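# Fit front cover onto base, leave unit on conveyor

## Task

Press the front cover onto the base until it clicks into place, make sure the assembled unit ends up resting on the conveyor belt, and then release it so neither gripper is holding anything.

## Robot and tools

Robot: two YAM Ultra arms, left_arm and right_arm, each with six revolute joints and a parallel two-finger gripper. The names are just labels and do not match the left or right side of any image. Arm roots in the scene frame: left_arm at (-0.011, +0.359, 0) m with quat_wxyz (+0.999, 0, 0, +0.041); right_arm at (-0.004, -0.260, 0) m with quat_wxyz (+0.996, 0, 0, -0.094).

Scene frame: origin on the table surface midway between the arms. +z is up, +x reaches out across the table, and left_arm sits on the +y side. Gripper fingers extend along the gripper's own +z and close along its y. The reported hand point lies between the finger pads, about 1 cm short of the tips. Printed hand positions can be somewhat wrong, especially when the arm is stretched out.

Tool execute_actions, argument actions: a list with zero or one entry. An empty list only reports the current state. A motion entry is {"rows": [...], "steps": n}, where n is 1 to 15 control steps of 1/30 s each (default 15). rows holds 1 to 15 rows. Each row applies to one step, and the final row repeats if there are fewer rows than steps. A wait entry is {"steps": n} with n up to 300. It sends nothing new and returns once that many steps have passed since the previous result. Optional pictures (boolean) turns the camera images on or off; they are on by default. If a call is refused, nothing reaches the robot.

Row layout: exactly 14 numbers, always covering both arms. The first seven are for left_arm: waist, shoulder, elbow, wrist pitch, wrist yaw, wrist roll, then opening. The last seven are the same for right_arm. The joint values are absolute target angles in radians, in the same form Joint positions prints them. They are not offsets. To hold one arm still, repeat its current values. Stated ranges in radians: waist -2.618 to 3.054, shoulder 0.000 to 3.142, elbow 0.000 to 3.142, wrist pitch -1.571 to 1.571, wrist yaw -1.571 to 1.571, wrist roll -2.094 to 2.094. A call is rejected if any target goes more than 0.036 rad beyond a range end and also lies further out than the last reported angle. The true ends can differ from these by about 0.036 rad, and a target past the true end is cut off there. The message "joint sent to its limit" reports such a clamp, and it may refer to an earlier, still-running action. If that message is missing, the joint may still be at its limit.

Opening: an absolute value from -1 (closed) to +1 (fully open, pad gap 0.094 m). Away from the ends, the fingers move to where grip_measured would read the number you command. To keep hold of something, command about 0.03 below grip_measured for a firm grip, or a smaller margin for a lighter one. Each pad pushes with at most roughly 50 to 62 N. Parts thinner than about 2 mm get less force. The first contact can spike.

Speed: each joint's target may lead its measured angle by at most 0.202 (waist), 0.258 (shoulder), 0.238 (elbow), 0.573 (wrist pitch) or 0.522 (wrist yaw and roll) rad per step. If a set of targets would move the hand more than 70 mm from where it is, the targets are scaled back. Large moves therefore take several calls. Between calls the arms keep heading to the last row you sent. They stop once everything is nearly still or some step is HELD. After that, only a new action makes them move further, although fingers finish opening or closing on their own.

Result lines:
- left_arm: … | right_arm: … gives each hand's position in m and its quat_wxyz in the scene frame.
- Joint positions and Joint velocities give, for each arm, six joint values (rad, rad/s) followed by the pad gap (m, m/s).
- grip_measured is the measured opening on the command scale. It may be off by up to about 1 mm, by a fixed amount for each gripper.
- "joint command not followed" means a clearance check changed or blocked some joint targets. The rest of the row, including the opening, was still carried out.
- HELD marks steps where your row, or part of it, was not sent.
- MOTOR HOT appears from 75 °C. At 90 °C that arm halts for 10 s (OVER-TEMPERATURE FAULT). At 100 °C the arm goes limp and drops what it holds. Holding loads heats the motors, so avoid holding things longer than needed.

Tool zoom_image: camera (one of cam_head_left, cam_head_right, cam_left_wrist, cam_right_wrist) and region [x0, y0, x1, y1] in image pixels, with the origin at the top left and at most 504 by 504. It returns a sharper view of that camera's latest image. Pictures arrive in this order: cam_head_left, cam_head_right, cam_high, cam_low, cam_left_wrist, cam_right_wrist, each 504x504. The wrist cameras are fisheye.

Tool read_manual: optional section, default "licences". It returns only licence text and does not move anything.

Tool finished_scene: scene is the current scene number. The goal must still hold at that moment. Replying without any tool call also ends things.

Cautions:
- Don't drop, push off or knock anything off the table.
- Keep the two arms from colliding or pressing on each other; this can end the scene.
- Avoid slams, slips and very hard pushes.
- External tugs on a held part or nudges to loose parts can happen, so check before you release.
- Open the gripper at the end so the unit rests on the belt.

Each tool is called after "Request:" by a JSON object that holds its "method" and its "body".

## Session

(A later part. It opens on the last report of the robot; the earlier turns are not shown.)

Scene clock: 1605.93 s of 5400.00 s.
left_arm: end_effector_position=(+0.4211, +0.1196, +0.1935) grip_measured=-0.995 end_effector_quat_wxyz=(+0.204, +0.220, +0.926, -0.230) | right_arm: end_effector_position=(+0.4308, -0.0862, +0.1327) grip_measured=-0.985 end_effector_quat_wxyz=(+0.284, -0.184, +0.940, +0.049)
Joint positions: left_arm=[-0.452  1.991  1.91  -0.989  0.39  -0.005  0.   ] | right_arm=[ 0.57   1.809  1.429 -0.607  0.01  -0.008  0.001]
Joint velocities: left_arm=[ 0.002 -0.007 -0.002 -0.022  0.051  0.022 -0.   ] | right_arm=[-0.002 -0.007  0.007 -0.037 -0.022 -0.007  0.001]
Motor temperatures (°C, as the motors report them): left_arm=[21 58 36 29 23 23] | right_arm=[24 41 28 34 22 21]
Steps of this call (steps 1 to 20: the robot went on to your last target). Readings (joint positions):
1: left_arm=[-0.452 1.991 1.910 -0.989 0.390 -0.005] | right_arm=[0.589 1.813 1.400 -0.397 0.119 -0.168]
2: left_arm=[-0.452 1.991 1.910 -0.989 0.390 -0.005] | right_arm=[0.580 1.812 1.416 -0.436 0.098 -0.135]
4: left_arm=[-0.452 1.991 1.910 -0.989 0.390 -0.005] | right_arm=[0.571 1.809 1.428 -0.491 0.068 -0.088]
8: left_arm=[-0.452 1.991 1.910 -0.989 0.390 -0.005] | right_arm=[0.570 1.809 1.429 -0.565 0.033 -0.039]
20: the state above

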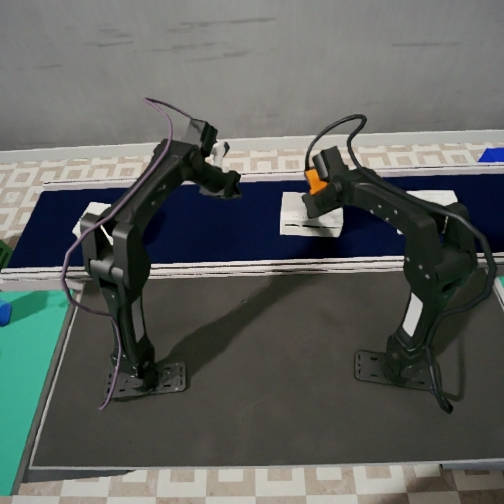

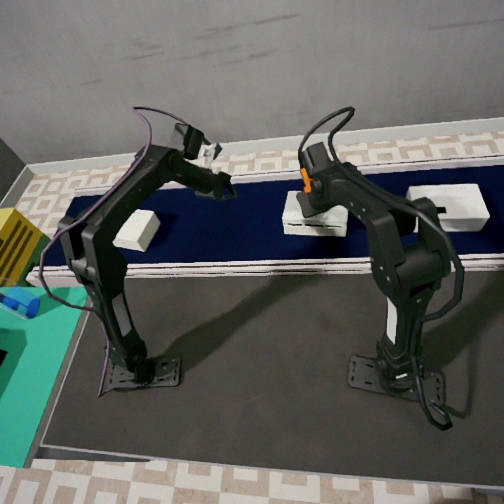

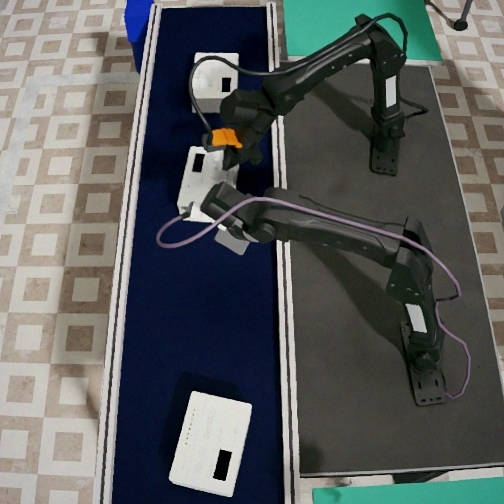

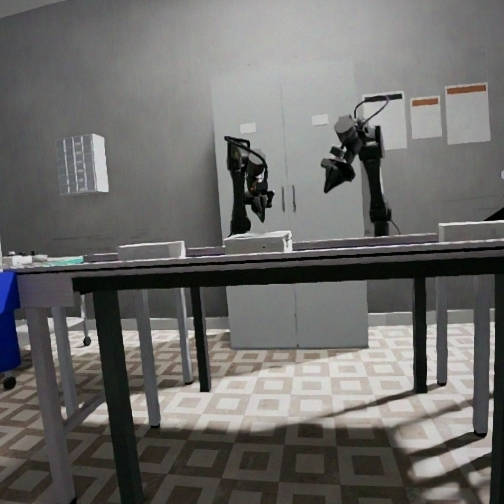

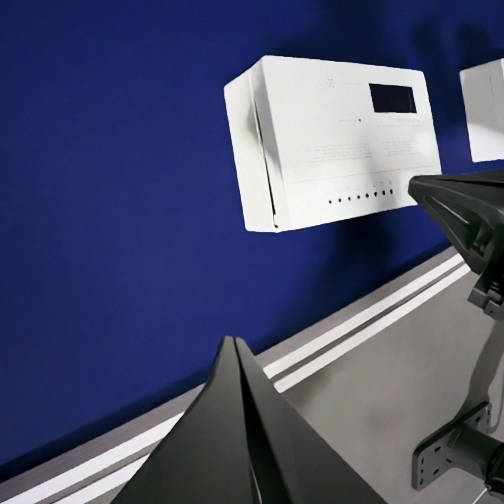

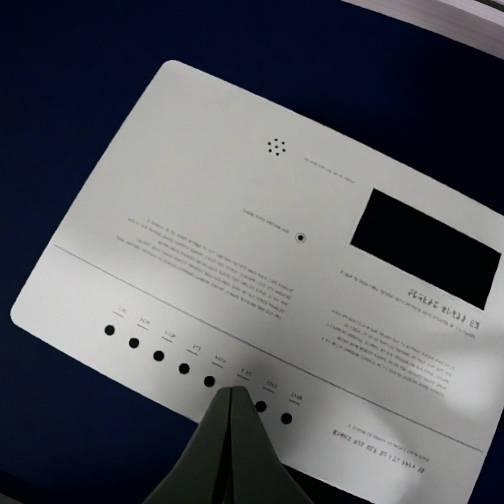

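Request:
{"method": "execute_actions", "body": {"actions": [{"rows": [[-0.46,1.995,1.9,-1.0,0.4,0,-1,0.572,1.815,1.45,-0.6,0,0,-1],[-0.46,1.995,1.9,-1.0,0.4,0,-1,0.572,1.825,1.45,-0.59,0,0,-1],[-0.46,1.995,1.9,-1.0,0.4,0,-1,0.572,1.835,1.45,-0.58,0,0,-1],[-0.46,1.995,1.9,-1.0,0.4,0,-1,0.572,1.843,1.45,-0.57,0,0,-1],[-0.46,1.995,1.9,-1.0,0.4,0,-1,0.572,1.851,1.45,-0.56,0,0,-1],[-0.46,1.995,1.9,-1.0,0.4,0,-1,0.572,1.859,1.45,-0.55,0,0,-1],[-0.46,1.995,1.9,-1.0,0.4,0,-1,0.572,1.867,1.45,-0.54,0,0,-1],[-0.46,1.995,1.9,-1.0,0.4,0,-1,0.572,1.875,1.45,-0.53,0,0,-1],[-0.46,1.995,1.9,-1.0,0.4,0,-1,0.572,1.88,1.45,-0.525,0,0,-1]], "steps": 15}]}}

Scene clock: 1615.67 s of 5400.00 s.
left_arm: end_effector_position=(+0.4211, +0.1196, +0.1935) grip_measured=-0.995 end_effector_quat_wxyz=(+0.204, +0.220, +0.926, -0.230) | right_arm: end_effector_position=(+0.4418, -0.0814, +0.1066) grip_measured=-0.985 end_effector_quat_wxyz=(+0.275, -0.184, +0.942, +0.048)
Joint positions: left_arm=[-0.452  1.991  1.91  -0.989  0.39  -0.005  0.   ] | right_arm=[ 0.57   1.883  1.429 -0.55   0.008 -0.005  0.001]
Joint velocities: left_arm=[ 0.002  0.017 -0.002 -0.007  0.007 -0.037  0.   ] | right_arm=[ 0.012 -0.007 -0.007  0.037 -0.022  0.022 -0.001]
Motor temperatures (°C, as the motors report them): left_arm=[21 58 36 29 23 23] | right_arm=[24 42 29 34 22 21]
Steps of this call (steps 1 to 15: the robot went on to your last target; steps 16 to 90: nothing new was sent; then 6.23 s passed at rest; steps 91 to 105: all 15 steps of this action). Readings (joint positions):
91: left_arm=[-0.452 1.991 1.910 -0.989 0.390 -0.005] | right_arm=[0.570 1.809 1.429 -0.609 0.009 -0.005]
92: left_arm=[-0.452 1.991 1.910 -0.989 0.390 -0.005] | right_arm=[0.570 1.809 1.429 -0.609 0.009 -0.005]
94: left_arm=[-0.452 1.991 1.910 -0.989 0.390 -0.005] | right_arm=[0.570 1.813 1.429 -0.602 0.008 -0.005]
98: left_arm=[-0.452 1.991 1.910 -0.989 0.390 -0.005] | right_arm=[0.570 1.843 1.429 -0.573 0.008 -0.005]
105: the state above

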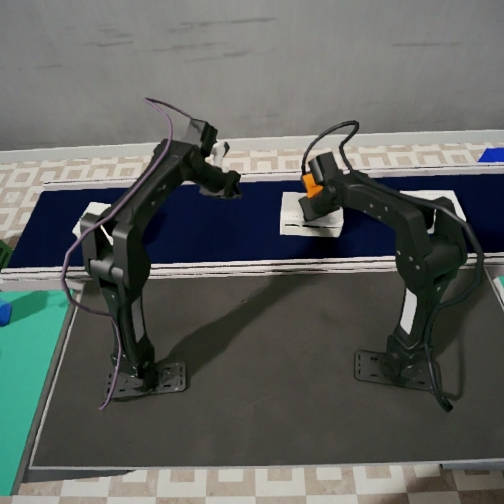

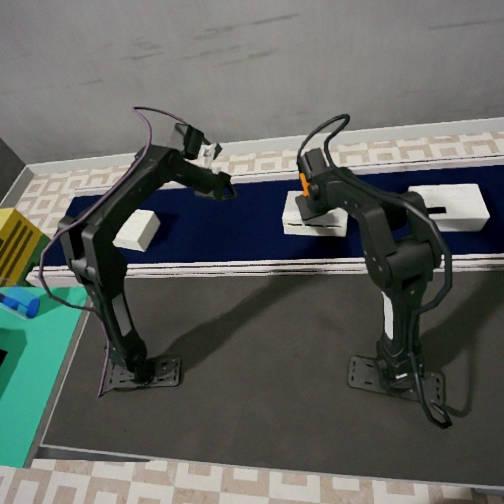

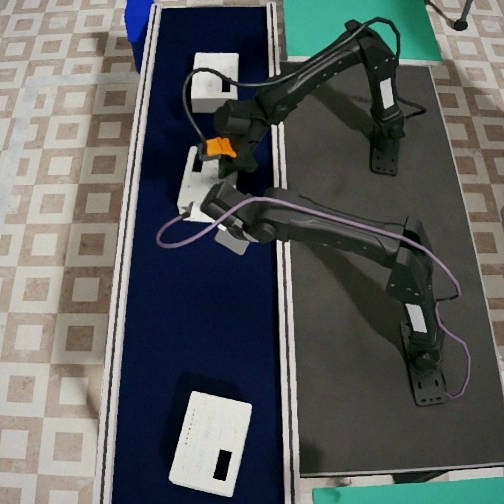

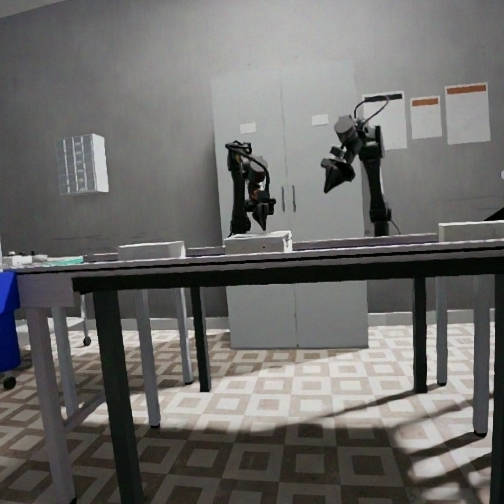

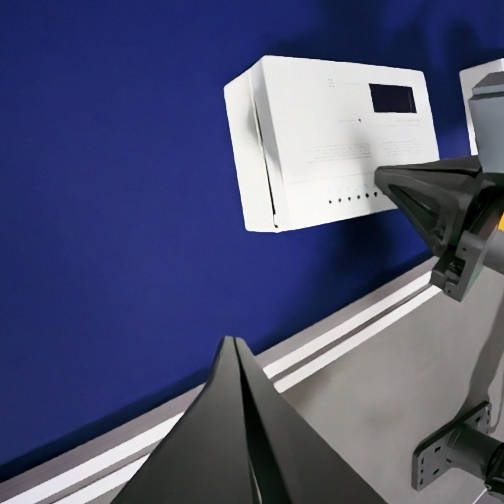

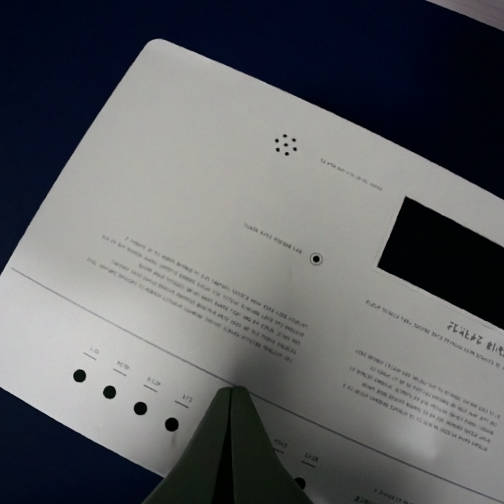

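Request:
{"method": "execute_actions", "body": {"actions": [{"rows": [[-0.46,1.995,1.9,-1.0,0.4,0,-1,0.572,1.895,1.45,-0.535,0,0,-1],[-0.46,1.995,1.9,-1.0,0.4,0,-1,0.572,1.905,1.45,-0.535,0,0,-1],[-0.46,1.995,1.9,-1.0,0.4,0,-1,0.572,1.905,1.45,-0.535,0,0,-1],[-0.46,1.995,1.9,-1.0,0.4,0,-1,0.572,1.905,1.45,-0.535,0,0,-1],[-0.46,1.995,1.9,-1.0,0.4,0,-1,0.572,1.907,1.45,-0.535,0,0,-1],[-0.46,1.995,1.9,-1.0,0.4,0,-1,0.572,1.909,1.45,-0.535,0,0,-1],[-0.46,1.995,1.9,-1.0,0.4,0,-1,0.572,1.911,1.45,-0.535,0,0,-1],[-0.46,1.995,1.9,-1.0,0.4,0,-1,0.572,1.913,1.45,-0.535,0,0,-1],[-0.46,1.995,1.9,-1.0,0.4,0,-1,0.572,1.915,1.45,-0.535,0,0,-1],[-0.46,1.995,1.9,-1.0,0.4,0,-1,0.572,1.917,1.45,-0.535,0,0,-1],[-0.46,1.995,1.9,-1.0,0.4,0,-1,0.572,1.919,1.45,-0.535,0,0,-1],[-0.46,1.995,1.9,-1.0,0.4,0,-1,0.572,1.921,1.45,-0.535,0,0,-1],[-0.46,1.995,1.9,-1.0,0.4,0,-1,0.572,1.923,1.45,-0.535,0,0,-1],[-0.46,1.995,1.9,-1.0,0.4,0,-1,0.572,1.925,1.45,-0.535,0,0,-1]], "steps": 15}]}}

Scene clock: 1629.13 s of 5400.00 s.
left_arm: end_effector_position=(+0.4211, +0.1196, +0.1935) grip_measured=-0.995 end_effector_quat_wxyz=(+0.204, +0.220, +0.926, -0.230) | right_arm: end_effector_position=(+0.4445, -0.0802, +0.0998) grip_measured=-0.985 end_effector_quat_wxyz=(+0.273, -0.184, +0.943, +0.048)
Joint positions: left_arm=[-0.452  1.991  1.91  -0.989  0.39  -0.005  0.   ] | right_arm=[ 0.57   1.902  1.429 -0.535  0.008 -0.005  0.001]
Joint velocities: left_arm=[-0.007 -0.012  0.002  0.037  0.081 -0.066  0.   ] | right_arm=[-0.017  0.022 -0.002 -0.051 -0.066  0.051 -0.001]
Motor temperatures (°C, as the motors report them): left_arm=[21 58 36 29 23 23] | right_arm=[24 41 29 34 22 21]
Steps of this call (steps 1 to 30: the robot went on to your last target; steps 31 to 90: nothing new was sent; then 9.97 s passed at rest; steps 91 to 105: all 15 steps of this action). Readings (joint positions):
91: left_arm=[-0.452 1.991 1.910 -0.989 0.390 -0.005] | right_arm=[0.570 1.883 1.429 -0.538 0.008 -0.005]
92: left_arm=[-0.452 1.991 1.910 -0.989 0.390 -0.005] | right_arm=[0.570 1.884 1.429 -0.538 0.008 -0.005]
94: left_arm=[-0.452 1.991 1.910 -0.989 0.390 -0.005] | right_arm=[0.570 1.888 1.429 -0.538 0.008 -0.005]
98: left_arm=[-0.452 1.991 1.910 -0.989 0.390 -0.005] | right_arm=[0.570 1.900 1.429 -0.538 0.008 -0.005]
105: the state above

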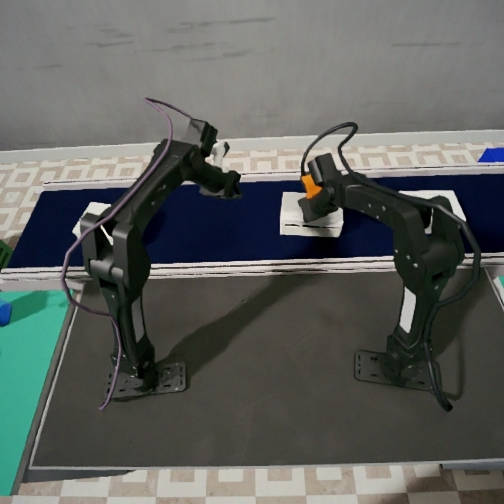

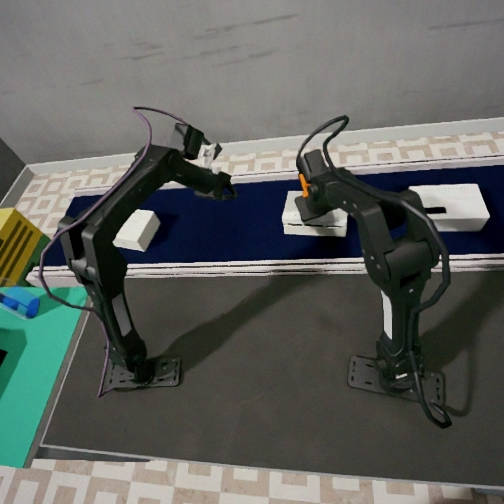

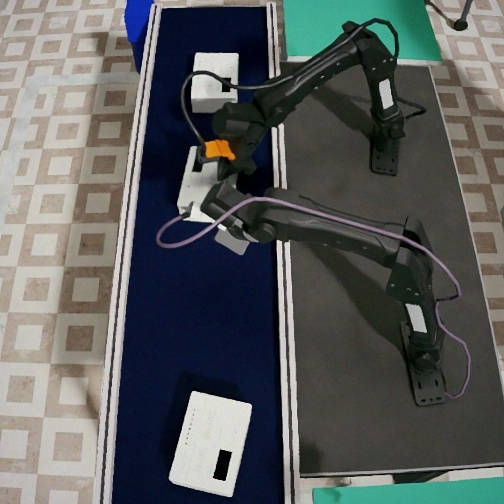

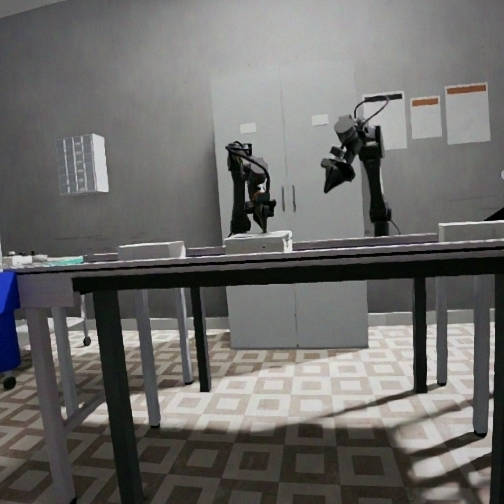

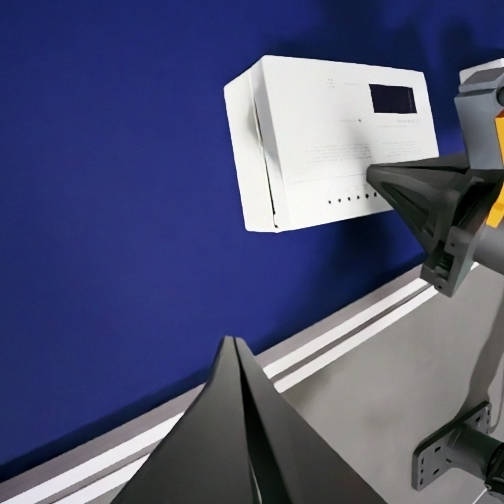

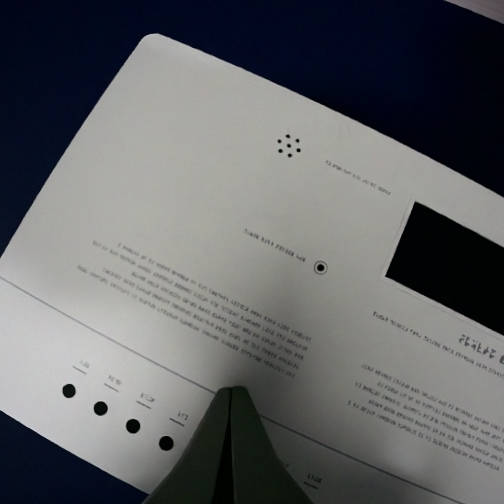

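Request:
{"method": "execute_actions", "body": {"actions": [{"rows": [[-0.46,1.995,1.9,-1.0,0.4,0,-1,0.572,1.928,1.447,-0.546,0,0,-1],[-0.46,1.995,1.9,-1.0,0.4,0,-1,0.572,1.931,1.444,-0.557,0,0,-1],[-0.46,1.995,1.9,-1.0,0.4,0,-1,0.572,1.934,1.441,-0.568,0,0,-1],[-0.46,1.995,1.9,-1.0,0.4,0,-1,0.572,1.937,1.438,-0.579,0,0,-1],[-0.46,1.995,1.9,-1.0,0.4,0,-1,0.572,1.94,1.435,-0.59,0,0,-1],[-0.46,1.995,1.9,-1.0,0.4,0,-1,0.572,1.943,1.432,-0.60,0,0,-1],[-0.46,1.995,1.9,-1.0,0.4,0,-1,0.572,1.946,1.429,-0.61,0,0,-1],[-0.46,1.995,1.9,-1.0,0.4,0,-1,0.572,1.949,1.426,-0.62,0,0,-1],[-0.46,1.995,1.9,-1.0,0.4,0,-1,0.572,1.952,1.423,-0.63,0,0,-1],[-0.46,1.995,1.9,-1.0,0.4,0,-1,0.572,1.955,1.42,-0.64,0,0,-1],[-0.46,1.995,1.9,-1.0,0.4,0,-1,0.572,1.958,1.417,-0.65,0,0,-1],[-0.46,1.995,1.9,-1.0,0.4,0,-1,0.572,1.961,1.414,-0.66,0,0,-1]], "steps": 15}]}}

Scene clock: 1645.77 s of 5400.00 s.
left_arm: end_effector_position=(+0.4211, +0.1196, +0.1935) grip_measured=-0.995 end_effector_quat_wxyz=(+0.204, +0.220, +0.926, -0.230) | right_arm: end_effector_position=(+0.4442, -0.0803, +0.0978) grip_measured=-0.985 end_effector_quat_wxyz=(+0.271, -0.184, +0.944, +0.048)
Joint positions: left_arm=[-0.452  1.991  1.91  -0.989  0.39  -0.005  0.   ] | right_arm=[ 0.57   1.906  1.429 -0.536  0.007 -0.005  0.001]
Joint velocities: left_arm=[ 0.012 -0.002  0.017 -0.007  0.066  0.051 -0.002] | right_arm=[-0.012  0.002  0.002 -0.007 -0.022 -0.066  0.   ]
Motor temperatures (°C, as the motors report them): left_arm=[21 57 36 29 23 23] | right_arm=[24 40 30 33 22 21]
Steps of this call (steps 1 to 15: the robot went on to your last target; steps 16 to 90: nothing new was sent; then 13.13 s passed at rest; steps 91 to 105: all 15 steps of this action). Readings (joint positions):
91: left_arm=[-0.452 1.991 1.910 -0.989 0.390 -0.005] | right_arm=[0.570 1.904 1.429 -0.532 0.007 -0.005]
92: left_arm=[-0.452 1.991 1.910 -0.989 0.390 -0.005] | right_arm=[0.570 1.904 1.429 -0.532 0.007 -0.005]
94: left_arm=[-0.452 1.991 1.910 -0.989 0.390 -0.005] | right_arm=[0.570 1.905 1.429 -0.532 0.007 -0.005]
98: left_arm=[-0.452 1.991 1.910 -0.989 0.390 -0.005] | right_arm=[0.570 1.905 1.429 -0.534 0.007 -0.005]
105: the state above

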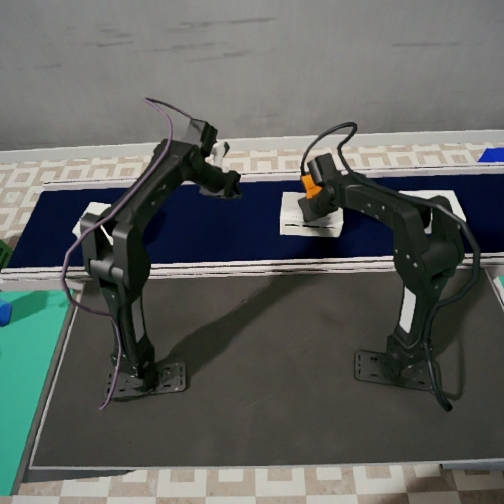

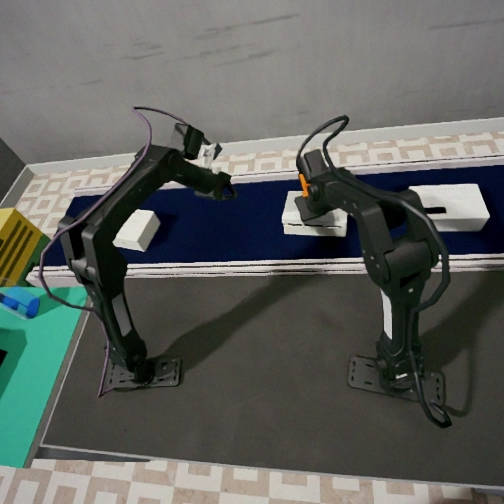

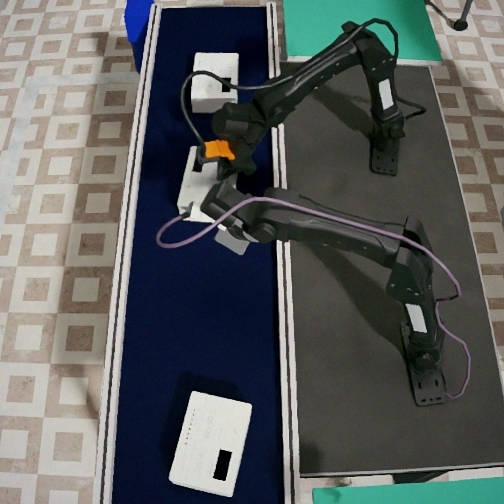

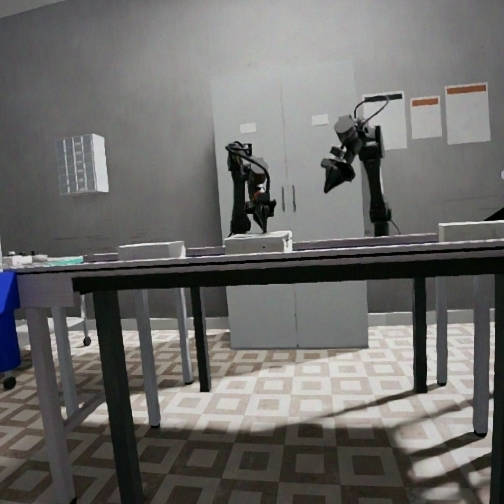

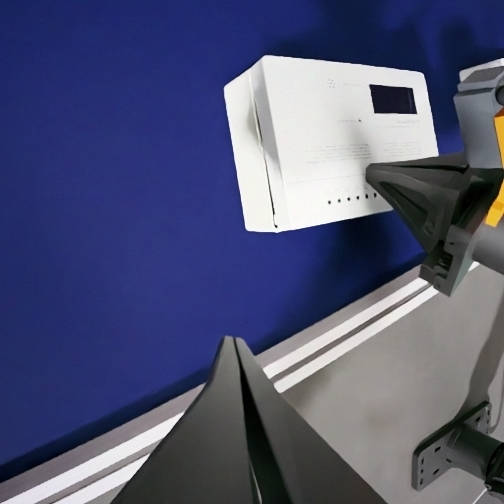

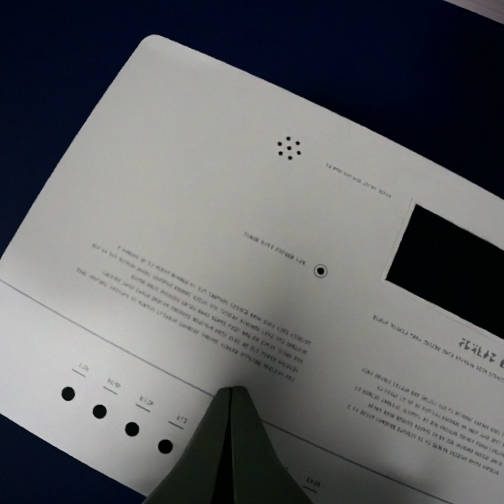

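Request:
{"method": "execute_actions", "body": {"actions": [{"rows": [[-0.46,1.995,1.9,-1.0,0.4,0,-1,0.572,1.955,1.42,-0.64,0,0,-1],[-0.46,1.995,1.9,-1.0,0.4,0,-1,0.572,1.961,1.414,-0.66,0,0,-1],[-0.46,1.995,1.9,-1.0,0.4,0,-1,0.572,1.965,1.411,-0.665,0,0,-1],[-0.46,1.995,1.9,-1.0,0.4,0,-1,0.572,1.969,1.408,-0.67,0,0,-1],[-0.46,1.995,1.9,-1.0,0.4,0,-1,0.572,1.973,1.405,-0.675,0,0,-1],[-0.46,1.995,1.9,-1.0,0.4,0,-1,0.572,1.977,1.402,-0.68,0,0,-1],[-0.46,1.995,1.9,-1.0,0.4,0,-1,0.572,1.981,1.399,-0.685,0,0,-1],[-0.46,1.995,1.9,-1.0,0.4,0,-1,0.572,1.985,1.396,-0.69,0,0,-1]], "steps": 15}]}}

Scene clock: 1657.73 s of 5400.00 s.
left_arm: end_effector_position=(+0.4211, +0.1196, +0.1935) grip_measured=-0.995 end_effector_quat_wxyz=(+0.204, +0.220, +0.926, -0.230) | right_arm: end_effector_position=(+0.4438, -0.0804, +0.0966) grip_measured=-0.985 end_effector_quat_wxyz=(+0.269, -0.184, +0.944, +0.048)
Joint positions: left_arm=[-0.452  1.991  1.91  -0.989  0.39  -0.005  0.   ] | right_arm=[ 0.57   1.908  1.429 -0.537  0.007 -0.004  0.001]
Joint velocities: left_arm=[ 0.002  0.002  0.007 -0.051 -0.007  0.007 -0.001] | right_arm=[ 0.002 -0.007 -0.007  0.022 -0.007 -0.051 -0.001]
Motor temperatures (°C, as the motors report them): left_arm=[21 57 36 29 23 23] | right_arm=[24 39 29 32 22 21]
Steps of this call (steps 1 to 15: the robot went on to your last target; steps 16 to 90: nothing new was sent; then 8.47 s passed at rest; steps 91 to 105: all 15 steps of this action). Readings (joint positions):
91: left_arm=[-0.452 1.991 1.910 -0.989 0.390 -0.005] | right_arm=[0.570 1.906 1.429 -0.536 0.007 -0.004]
92: left_arm=[-0.452 1.991 1.910 -0.989 0.390 -0.005] | right_arm=[0.570 1.906 1.429 -0.536 0.007 -0.004]
94: left_arm=[-0.452 1.991 1.910 -0.989 0.390 -0.005] | right_arm=[0.570 1.907 1.429 -0.536 0.007 -0.004]
98: left_arm=[-0.452 1.991 1.910 -0.989 0.390 -0.005] | right_arm=[0.570 1.908 1.429 -0.537 0.007 -0.004]
105: the state above

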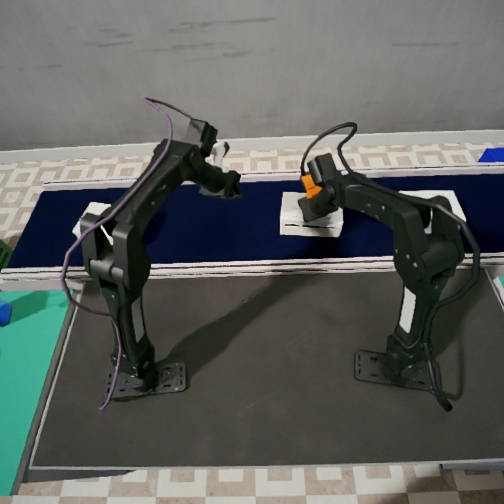

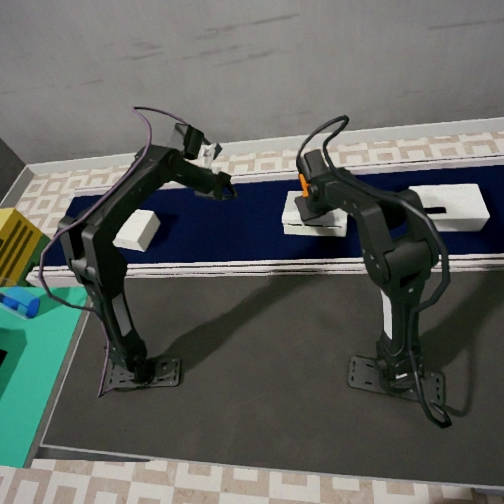

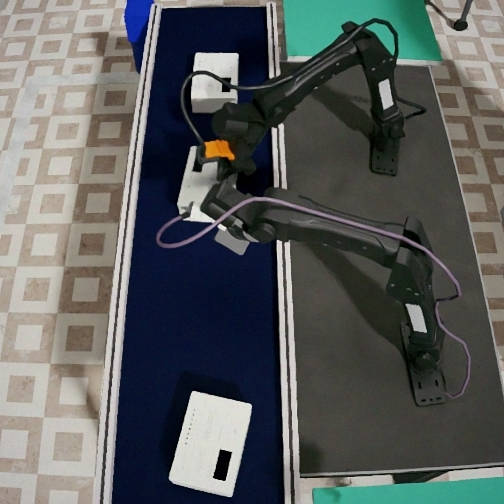

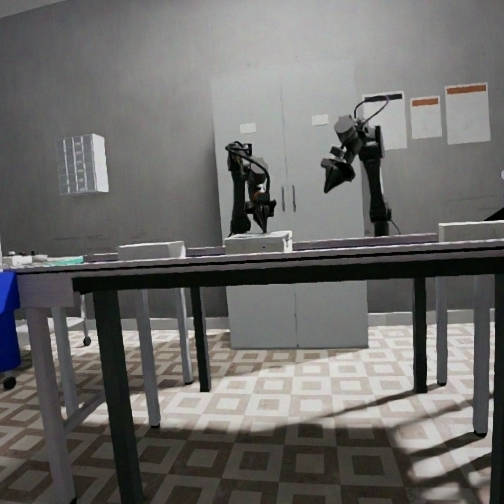

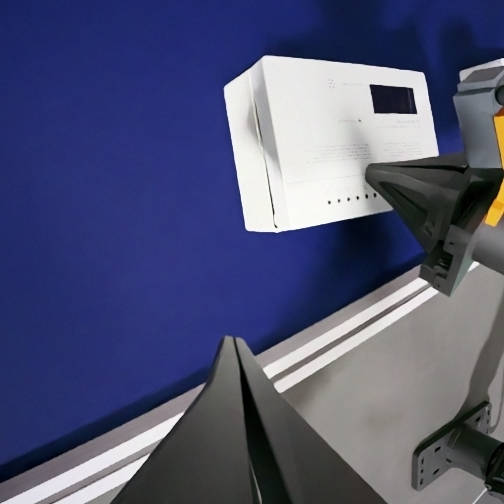

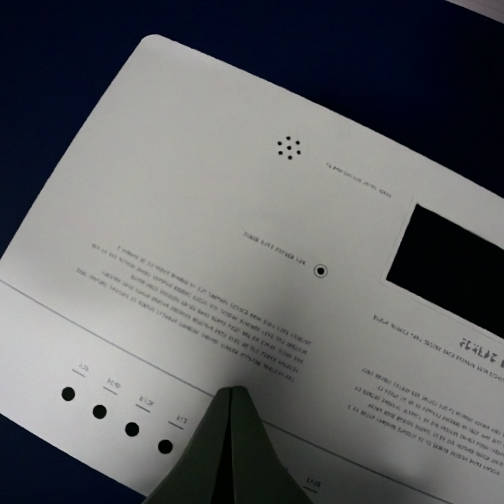

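Request:
{"method": "execute_actions", "body": {"actions": [{"rows": [[-0.46,1.995,1.9,-1.0,0.4,0,-1,0.572,1.96,1.41,-0.64,0,0,-1],[-0.46,1.995,1.9,-1.0,0.4,0,-1,0.572,1.94,1.425,-0.60,0,0,-1],[-0.46,1.995,1.9,-1.0,0.4,0,-1,0.572,1.92,1.44,-0.56,0,0,-1],[-0.46,1.995,1.9,-1.0,0.4,0,-1,0.572,1.90,1.45,-0.535,0,0,-1],[-0.46,1.995,1.9,-1.0,0.4,0,-1,0.572,1.88,1.45,-0.535,0,0,-1],[-0.46,1.995,1.9,-1.0,0.4,0,-1,0.572,1.865,1.45,-0.535,0,0,-1],[-0.46,1.995,1.9,-1.0,0.4,0,-1,0.572,1.85,1.45,-0.535,0,0,-1],[-0.46,1.995,1.9,-1.0,0.4,0,-1,0.572,1.835,1.45,-0.535,0,0,-1],[-0.46,1.995,1.9,-1.0,0.4,0,-1,0.572,1.82,1.45,-0.535,0,0,-1],[-0.46,1.995,1.9,-1.0,0.4,0,-1,0.572,1.81,1.45,-0.535,0,0,-1]], "steps": 15}], "pictures": false}}

Request:
{"method": "execute_actions", "body": {"actions": [{"rows": [[-0.46,1.995,1.9,-1.0,0.4,0,-1,0.572,1.82,1.50,-0.57,0,0,-1],[-0.46,1.995,1.9,-1.0,0.4,0,-1,0.572,1.84,1.55,-0.62,0,0,-1],[-0.46,1.995,1.9,-1.0,0.4,0,-1,0.572,1.86,1.60,-0.67,0,0,-1],[-0.46,1.995,1.9,-1.0,0.4,0,-1,0.572,1.885,1.65,-0.725,0,0,-1],[-0.46,1.995,1.9,-1.0,0.4,0,-1,0.572,1.91,1.70,-0.78,0,0,-1],[-0.46,1.995,1.9,-1.0,0.4,0,-1,0.572,1.935,1.75,-0.835,0,0,-1],[-0.46,1.995,1.9,-1.0,0.4,0,-1,0.572,1.96,1.80,-0.89,0,0,-1],[-0.46,1.995,1.9,-1.0,0.4,0,-1,0.572,1.985,1.85,-0.945,0,0,-1],[-0.46,1.995,1.9,-1.0,0.4,0,-1,0.572,2.01,1.90,-1.0,0,0,-1],[-0.46,1.995,1.9,-1.0,0.4,0,-1,0.572,2.04,1.95,-1.055,0,0,-1],[-0.46,1.995,1.9,-1.0,0.4,0,-1,0.572,2.07,2.0,-1.11,0,0,-1],[-0.46,1.995,1.9,-1.0,0.4,0,-1,0.572,2.10,2.04,-1.165,0,0,-1],[-0.46,1.995,1.9,-1.0,0.4,0,-1,0.572,2.13,2.08,-1.22,0,0,-1],[-0.46,1.995,1.9,-1.0,0.4,0,-1,0.572,2.16,2.105,-1.27,0,0,-1],[-0.46,1.995,1.9,-1.0,0.4,0,-1,0.572,2.18,2.115,-1.315,0,0,-1]], "steps": 15}], "pictures": false}}

Request:
{"method": "execute_actions", "body": {"actions": [{"steps": 20}]}}

Scene clock: 1680.43 s of 5400.00 s.
left_arm: end_effector_position=(+0.4211, +0.1196, +0.1935) grip_measured=-0.995 end_effector_quat_wxyz=(+0.204, +0.220, +0.926, -0.230) | right_arm: end_effector_position=(+0.4457, -0.0796, +0.1362) grip_measured=-0.985 end_effector_quat_wxyz=(+0.311, -0.181, +0.931, +0.056)
Joint positions: left_arm=[-0.452  1.991  1.91  -0.989  0.39  -0.005  0.   ] | right_arm=[ 0.57   1.828  1.433 -0.534  0.007 -0.004  0.001]
Joint velocities: left_arm=[ 0.007  0.002 -0.007 -0.007 -0.022  0.051 -0.001] | right_arm=[-0.012 -0.125  0.012  0.037 -0.022  0.066 -0.001]
Motor temperatures (°C, as the motors report them): left_arm=[21 57 36 29 23 23] | right_arm=[24 37 28 31 22 21]
Steps of this call (steps 1 to 15: the robot went on to your last target; steps 16 to 90: nothing new was sent; then 19.20 s passed at rest; steps 91 to 105: all 15 steps of this action). Readings (joint positions):
91: left_arm=[-0.452 1.991 1.910 -0.989 0.390 -0.005] | right_arm=[0.570 1.908 1.429 -0.536 0.007 -0.004]
92: left_arm=[-0.452 1.991 1.910 -0.989 0.390 -0.005] | right_arm=[0.570 1.908 1.430 -0.535 0.007 -0.004]
94: left_arm=[-0.452 1.991 1.910 -0.989 0.390 -0.005] | right_arm=[0.570 1.908 1.433 -0.530 0.007 -0.004]
98: left_arm=[-0.452 1.991 1.910 -0.989 0.390 -0.005] | right_arm=[0.570 1.898 1.433 -0.532 0.007 -0.004]
105: the state above

Scene clock: 1680.93 s of 5400.00 s.
left_arm: end_effector_position=(+0.4211, +0.1196, +0.1935) grip_measured=-0.995 end_effector_quat_wxyz=(+0.204, +0.220, +0.926, -0.230) | right_arm: end_effector_position=(+0.4715, -0.0693, +0.1734) grip_measured=-0.985 end_effector_quat_wxyz=(+0.226, -0.186, +0.955, +0.040)
Joint positions: left_arm=[-0.452  1.991  1.91  -0.989  0.39  -0.005  0.   ] | right_arm=[ 0.57   2.106  2.066 -1.067  0.007 -0.004  0.001]
Joint velocities: left_arm=[-0.012  0.007  0.002 -0.007 -0.066  0.022 -0.   ] | right_arm=[-0.002  0.711  0.745 -1.267  0.007  0.051  0.001]
Motor temperatures (°C, as the motors report them): left_arm=[21 57 36 29 23 23] | right_arm=[24 37 28 31 22 21]
Steps of this call (steps 1 to 15: all 15 steps of this action). Readings (joint positions):
1: left_arm=[-0.452 1.991 1.910 -0.989 0.390 -0.005] | right_arm=[0.570 1.826 1.440 -0.541 0.007 -0.004]
2: left_arm=[-0.452 1.991 1.910 -0.989 0.390 -0.005] | right_arm=[0.570 1.831 1.460 -0.561 0.007 -0.004]
4: left_arm=[-0.452 1.991 1.910 -0.989 0.390 -0.005] | right_arm=[0.570 1.854 1.535 -0.617 0.007 -0.004]
8: left_arm=[-0.452 1.991 1.910 -0.989 0.390 -0.005] | right_arm=[0.570 1.931 1.745 -0.751 0.007 -0.004]
15: the state above

Scene clock: 1681.60 s of 5400.00 s.
left_arm: end_effector_position=(+0.4211, +0.1196, +0.1935) grip_measured=-0.995 end_effector_quat_wxyz=(+0.204, +0.220, +0.926, -0.230) | right_arm: end_effector_position=(+0.4265, -0.0874, +0.1200) grip_measured=-0.985 end_effector_quat_wxyz=(+0.079, -0.191, +0.978, +0.011)
Joint positions: left_arm=[-0.452  1.991  1.91  -0.989  0.39  -0.005  0.   ] | right_arm=[ 0.57   2.198  2.089 -1.302  0.007 -0.004  0.001]
Joint velocities: left_arm=[ 0.002 -0.017  0.017  0.022 -0.022  0.051  0.003] | right_arm=[-0.017  0.007 -0.017  0.007  0.022 -0.095 -0.001]
Motor temperatures (°C, as the motors report them): left_arm=[21 57 36 29 23 23] | right_arm=[24 38 28 31 22 21]
Steps of this call (steps 1 to 20: the robot went on to your last target). Readings (joint positions):
1: left_arm=[-0.452 1.991 1.910 -0.989 0.390 -0.005] | right_arm=[0.570 2.128 2.084 -1.107 0.007 -0.004]
2: left_arm=[-0.452 1.991 1.910 -0.989 0.390 -0.005] | right_arm=[0.570 2.146 2.089 -1.142 0.007 -0.004]
4: left_arm=[-0.452 1.991 1.910 -0.989 0.390 -0.005] | right_arm=[0.570 2.174 2.089 -1.203 0.007 -0.004]
8: left_arm=[-0.452 1.991 1.910 -0.989 0.390 -0.005] | right_arm=[0.570 2.198 2.089 -1.271 0.007 -0.004]
20: the state above

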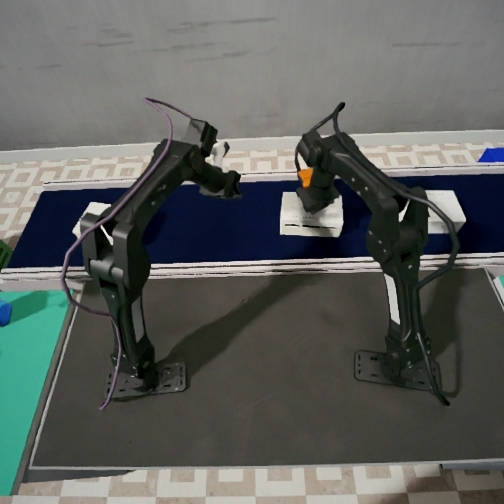

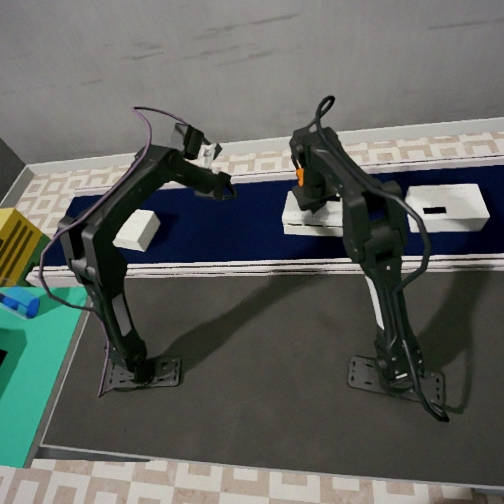

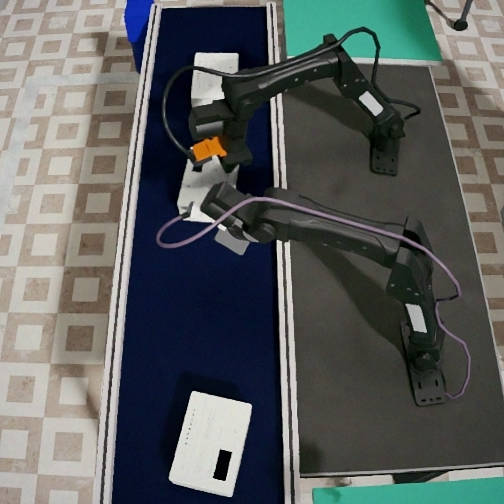

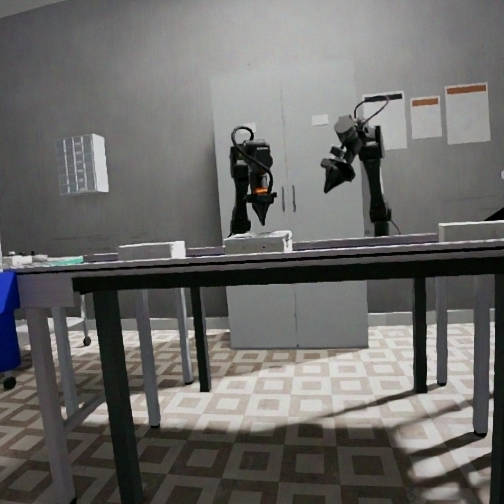

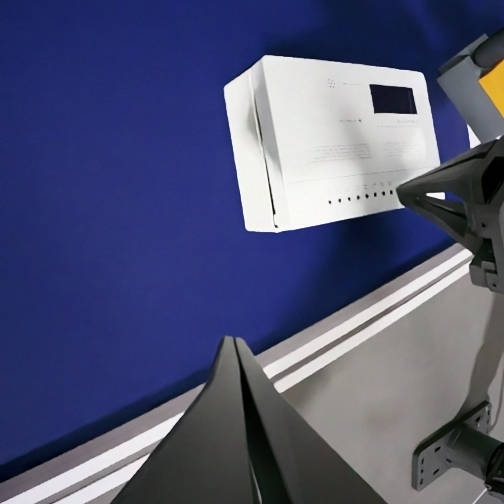

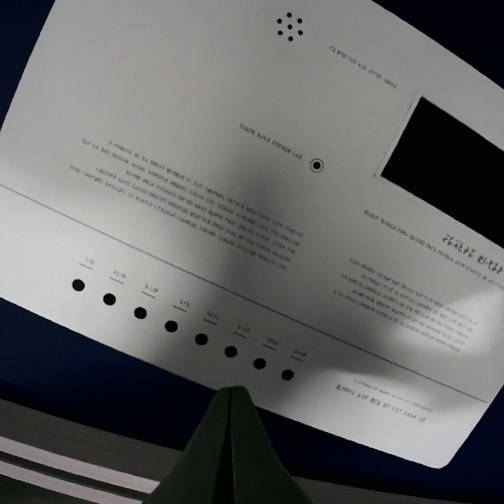

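Request:
{"method": "execute_actions", "body": {"actions": [{"rows": [[-0.46,1.995,1.9,-1.0,0.4,0,-1,0.572,2.2,2.115,-1.30,0,0,-1],[-0.46,1.995,1.9,-1.0,0.4,0,-1,0.572,2.21,2.115,-1.29,0,0,-1],[-0.46,1.995,1.9,-1.0,0.4,0,-1,0.572,2.215,2.115,-1.285,0,0,-1],[-0.46,1.995,1.9,-1.0,0.4,0,-1,0.572,2.218,2.115,-1.28,0,0,-1],[-0.46,1.995,1.9,-1.0,0.4,0,-1,0.572,2.221,2.115,-1.28,0,0,-1],[-0.46,1.995,1.9,-1.0,0.4,0,-1,0.572,2.224,2.115,-1.28,0,0,-1],[-0.46,1.995,1.9,-1.0,0.4,0,-1,0.572,2.227,2.115,-1.28,0,0,-1],[-0.46,1.995,1.9,-1.0,0.4,0,-1,0.572,2.23,2.115,-1.28,0,0,-1],[-0.46,1.995,1.9,-1.0,0.4,0,-1,0.572,2.233,2.115,-1.28,0,0,-1],[-0.46,1.995,1.9,-1.0,0.4,0,-1,0.572,2.236,2.115,-1.28,0,0,-1],[-0.46,1.995,1.9,-1.0,0.4,0,-1,0.572,2.239,2.115,-1.28,0,0,-1],[-0.46,1.995,1.9,-1.0,0.4,0,-1,0.572,2.242,2.115,-1.28,0,0,-1]], "steps": 15}]}}

Scene clock: 1692.40 s of 5400.00 s.
left_arm: end_effector_position=(+0.4211, +0.1196, +0.1935) grip_measured=-0.995 end_effector_quat_wxyz=(+0.204, +0.220, +0.926, -0.230) | right_arm: end_effector_position=(+0.4282, -0.0867, +0.1026) grip_measured=-0.985 end_effector_quat_wxyz=(+0.064, -0.191, +0.979, +0.008)
Joint positions: left_arm=[-0.452  1.991  1.91  -0.989  0.39  -0.005  0.   ] | right_arm=[ 0.57   2.238  2.089 -1.293  0.007 -0.004  0.001]
Joint velocities: left_arm=[ 0.007 -0.012 -0.017  0.037 -0.037 -0.007 -0.001] | right_arm=[-0.002  0.042 -0.002 -0.037 -0.051 -0.037 -0.001]
Motor temperatures (°C, as the motors report them): left_arm=[21 57 36 29 23 23] | right_arm=[24 41 29 31 22 21]
Steps of this call (steps 1 to 15: the robot went on to your last target; steps 16 to 90: nothing new was sent; then 7.30 s passed at rest; steps 91 to 105: all 15 steps of this action). Readings (joint positions):
91: left_arm=[-0.452 1.991 1.910 -0.989 0.390 -0.005] | right_arm=[0.570 2.198 2.089 -1.304 0.007 -0.004]
92: left_arm=[-0.452 1.991 1.910 -0.989 0.390 -0.005] | right_arm=[0.570 2.198 2.089 -1.304 0.007 -0.004]
94: left_arm=[-0.452 1.991 1.910 -0.989 0.390 -0.005] | right_arm=[0.570 2.199 2.089 -1.302 0.007 -0.004]
98: left_arm=[-0.452 1.991 1.910 -0.989 0.390 -0.005] | right_arm=[0.570 2.210 2.089 -1.296 0.007 -0.004]
105: the state above

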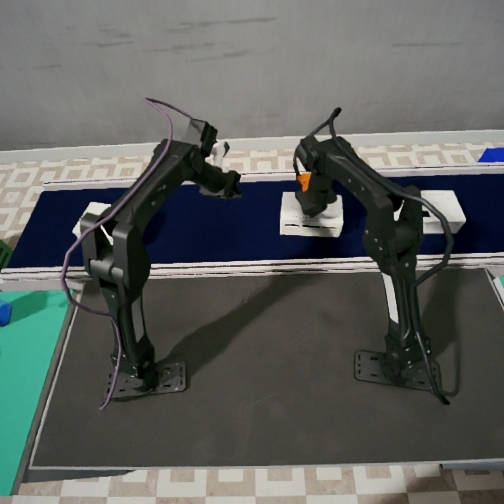

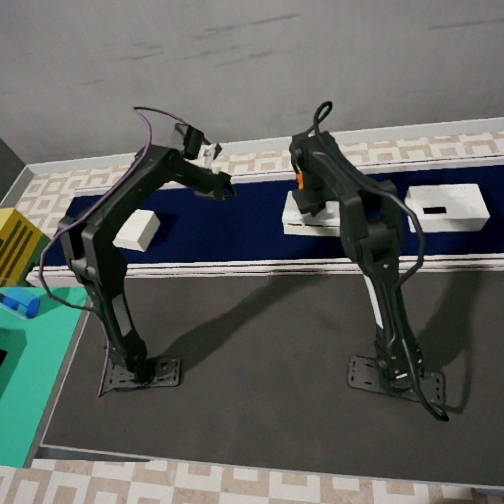

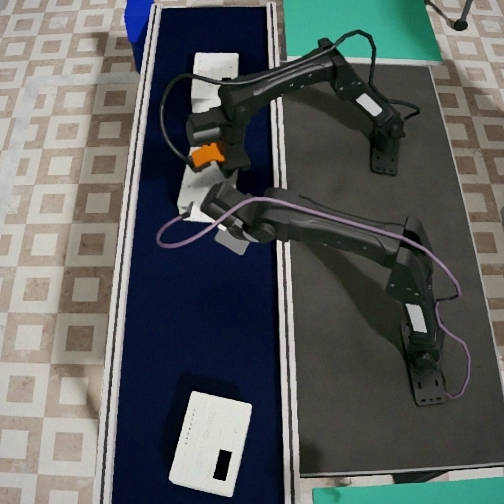

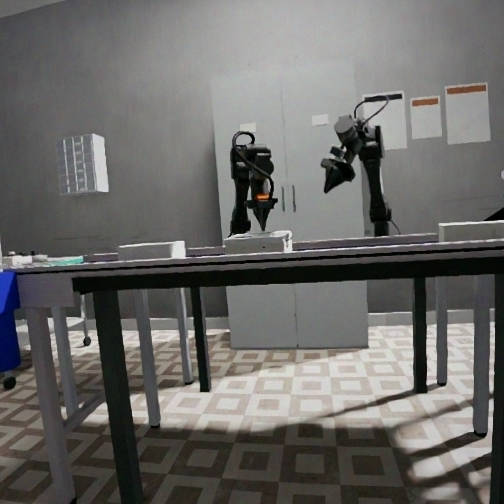

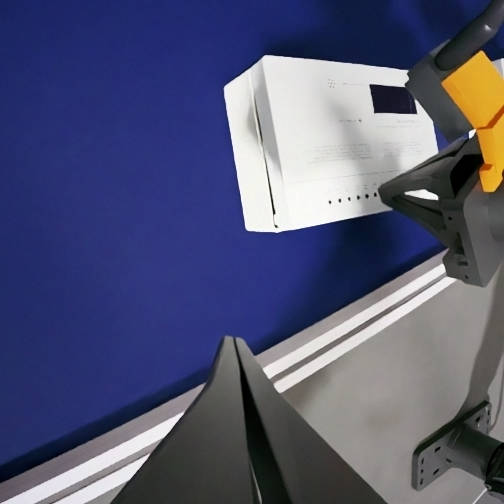

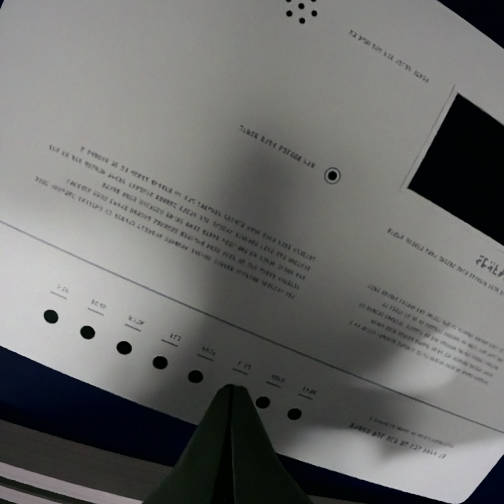

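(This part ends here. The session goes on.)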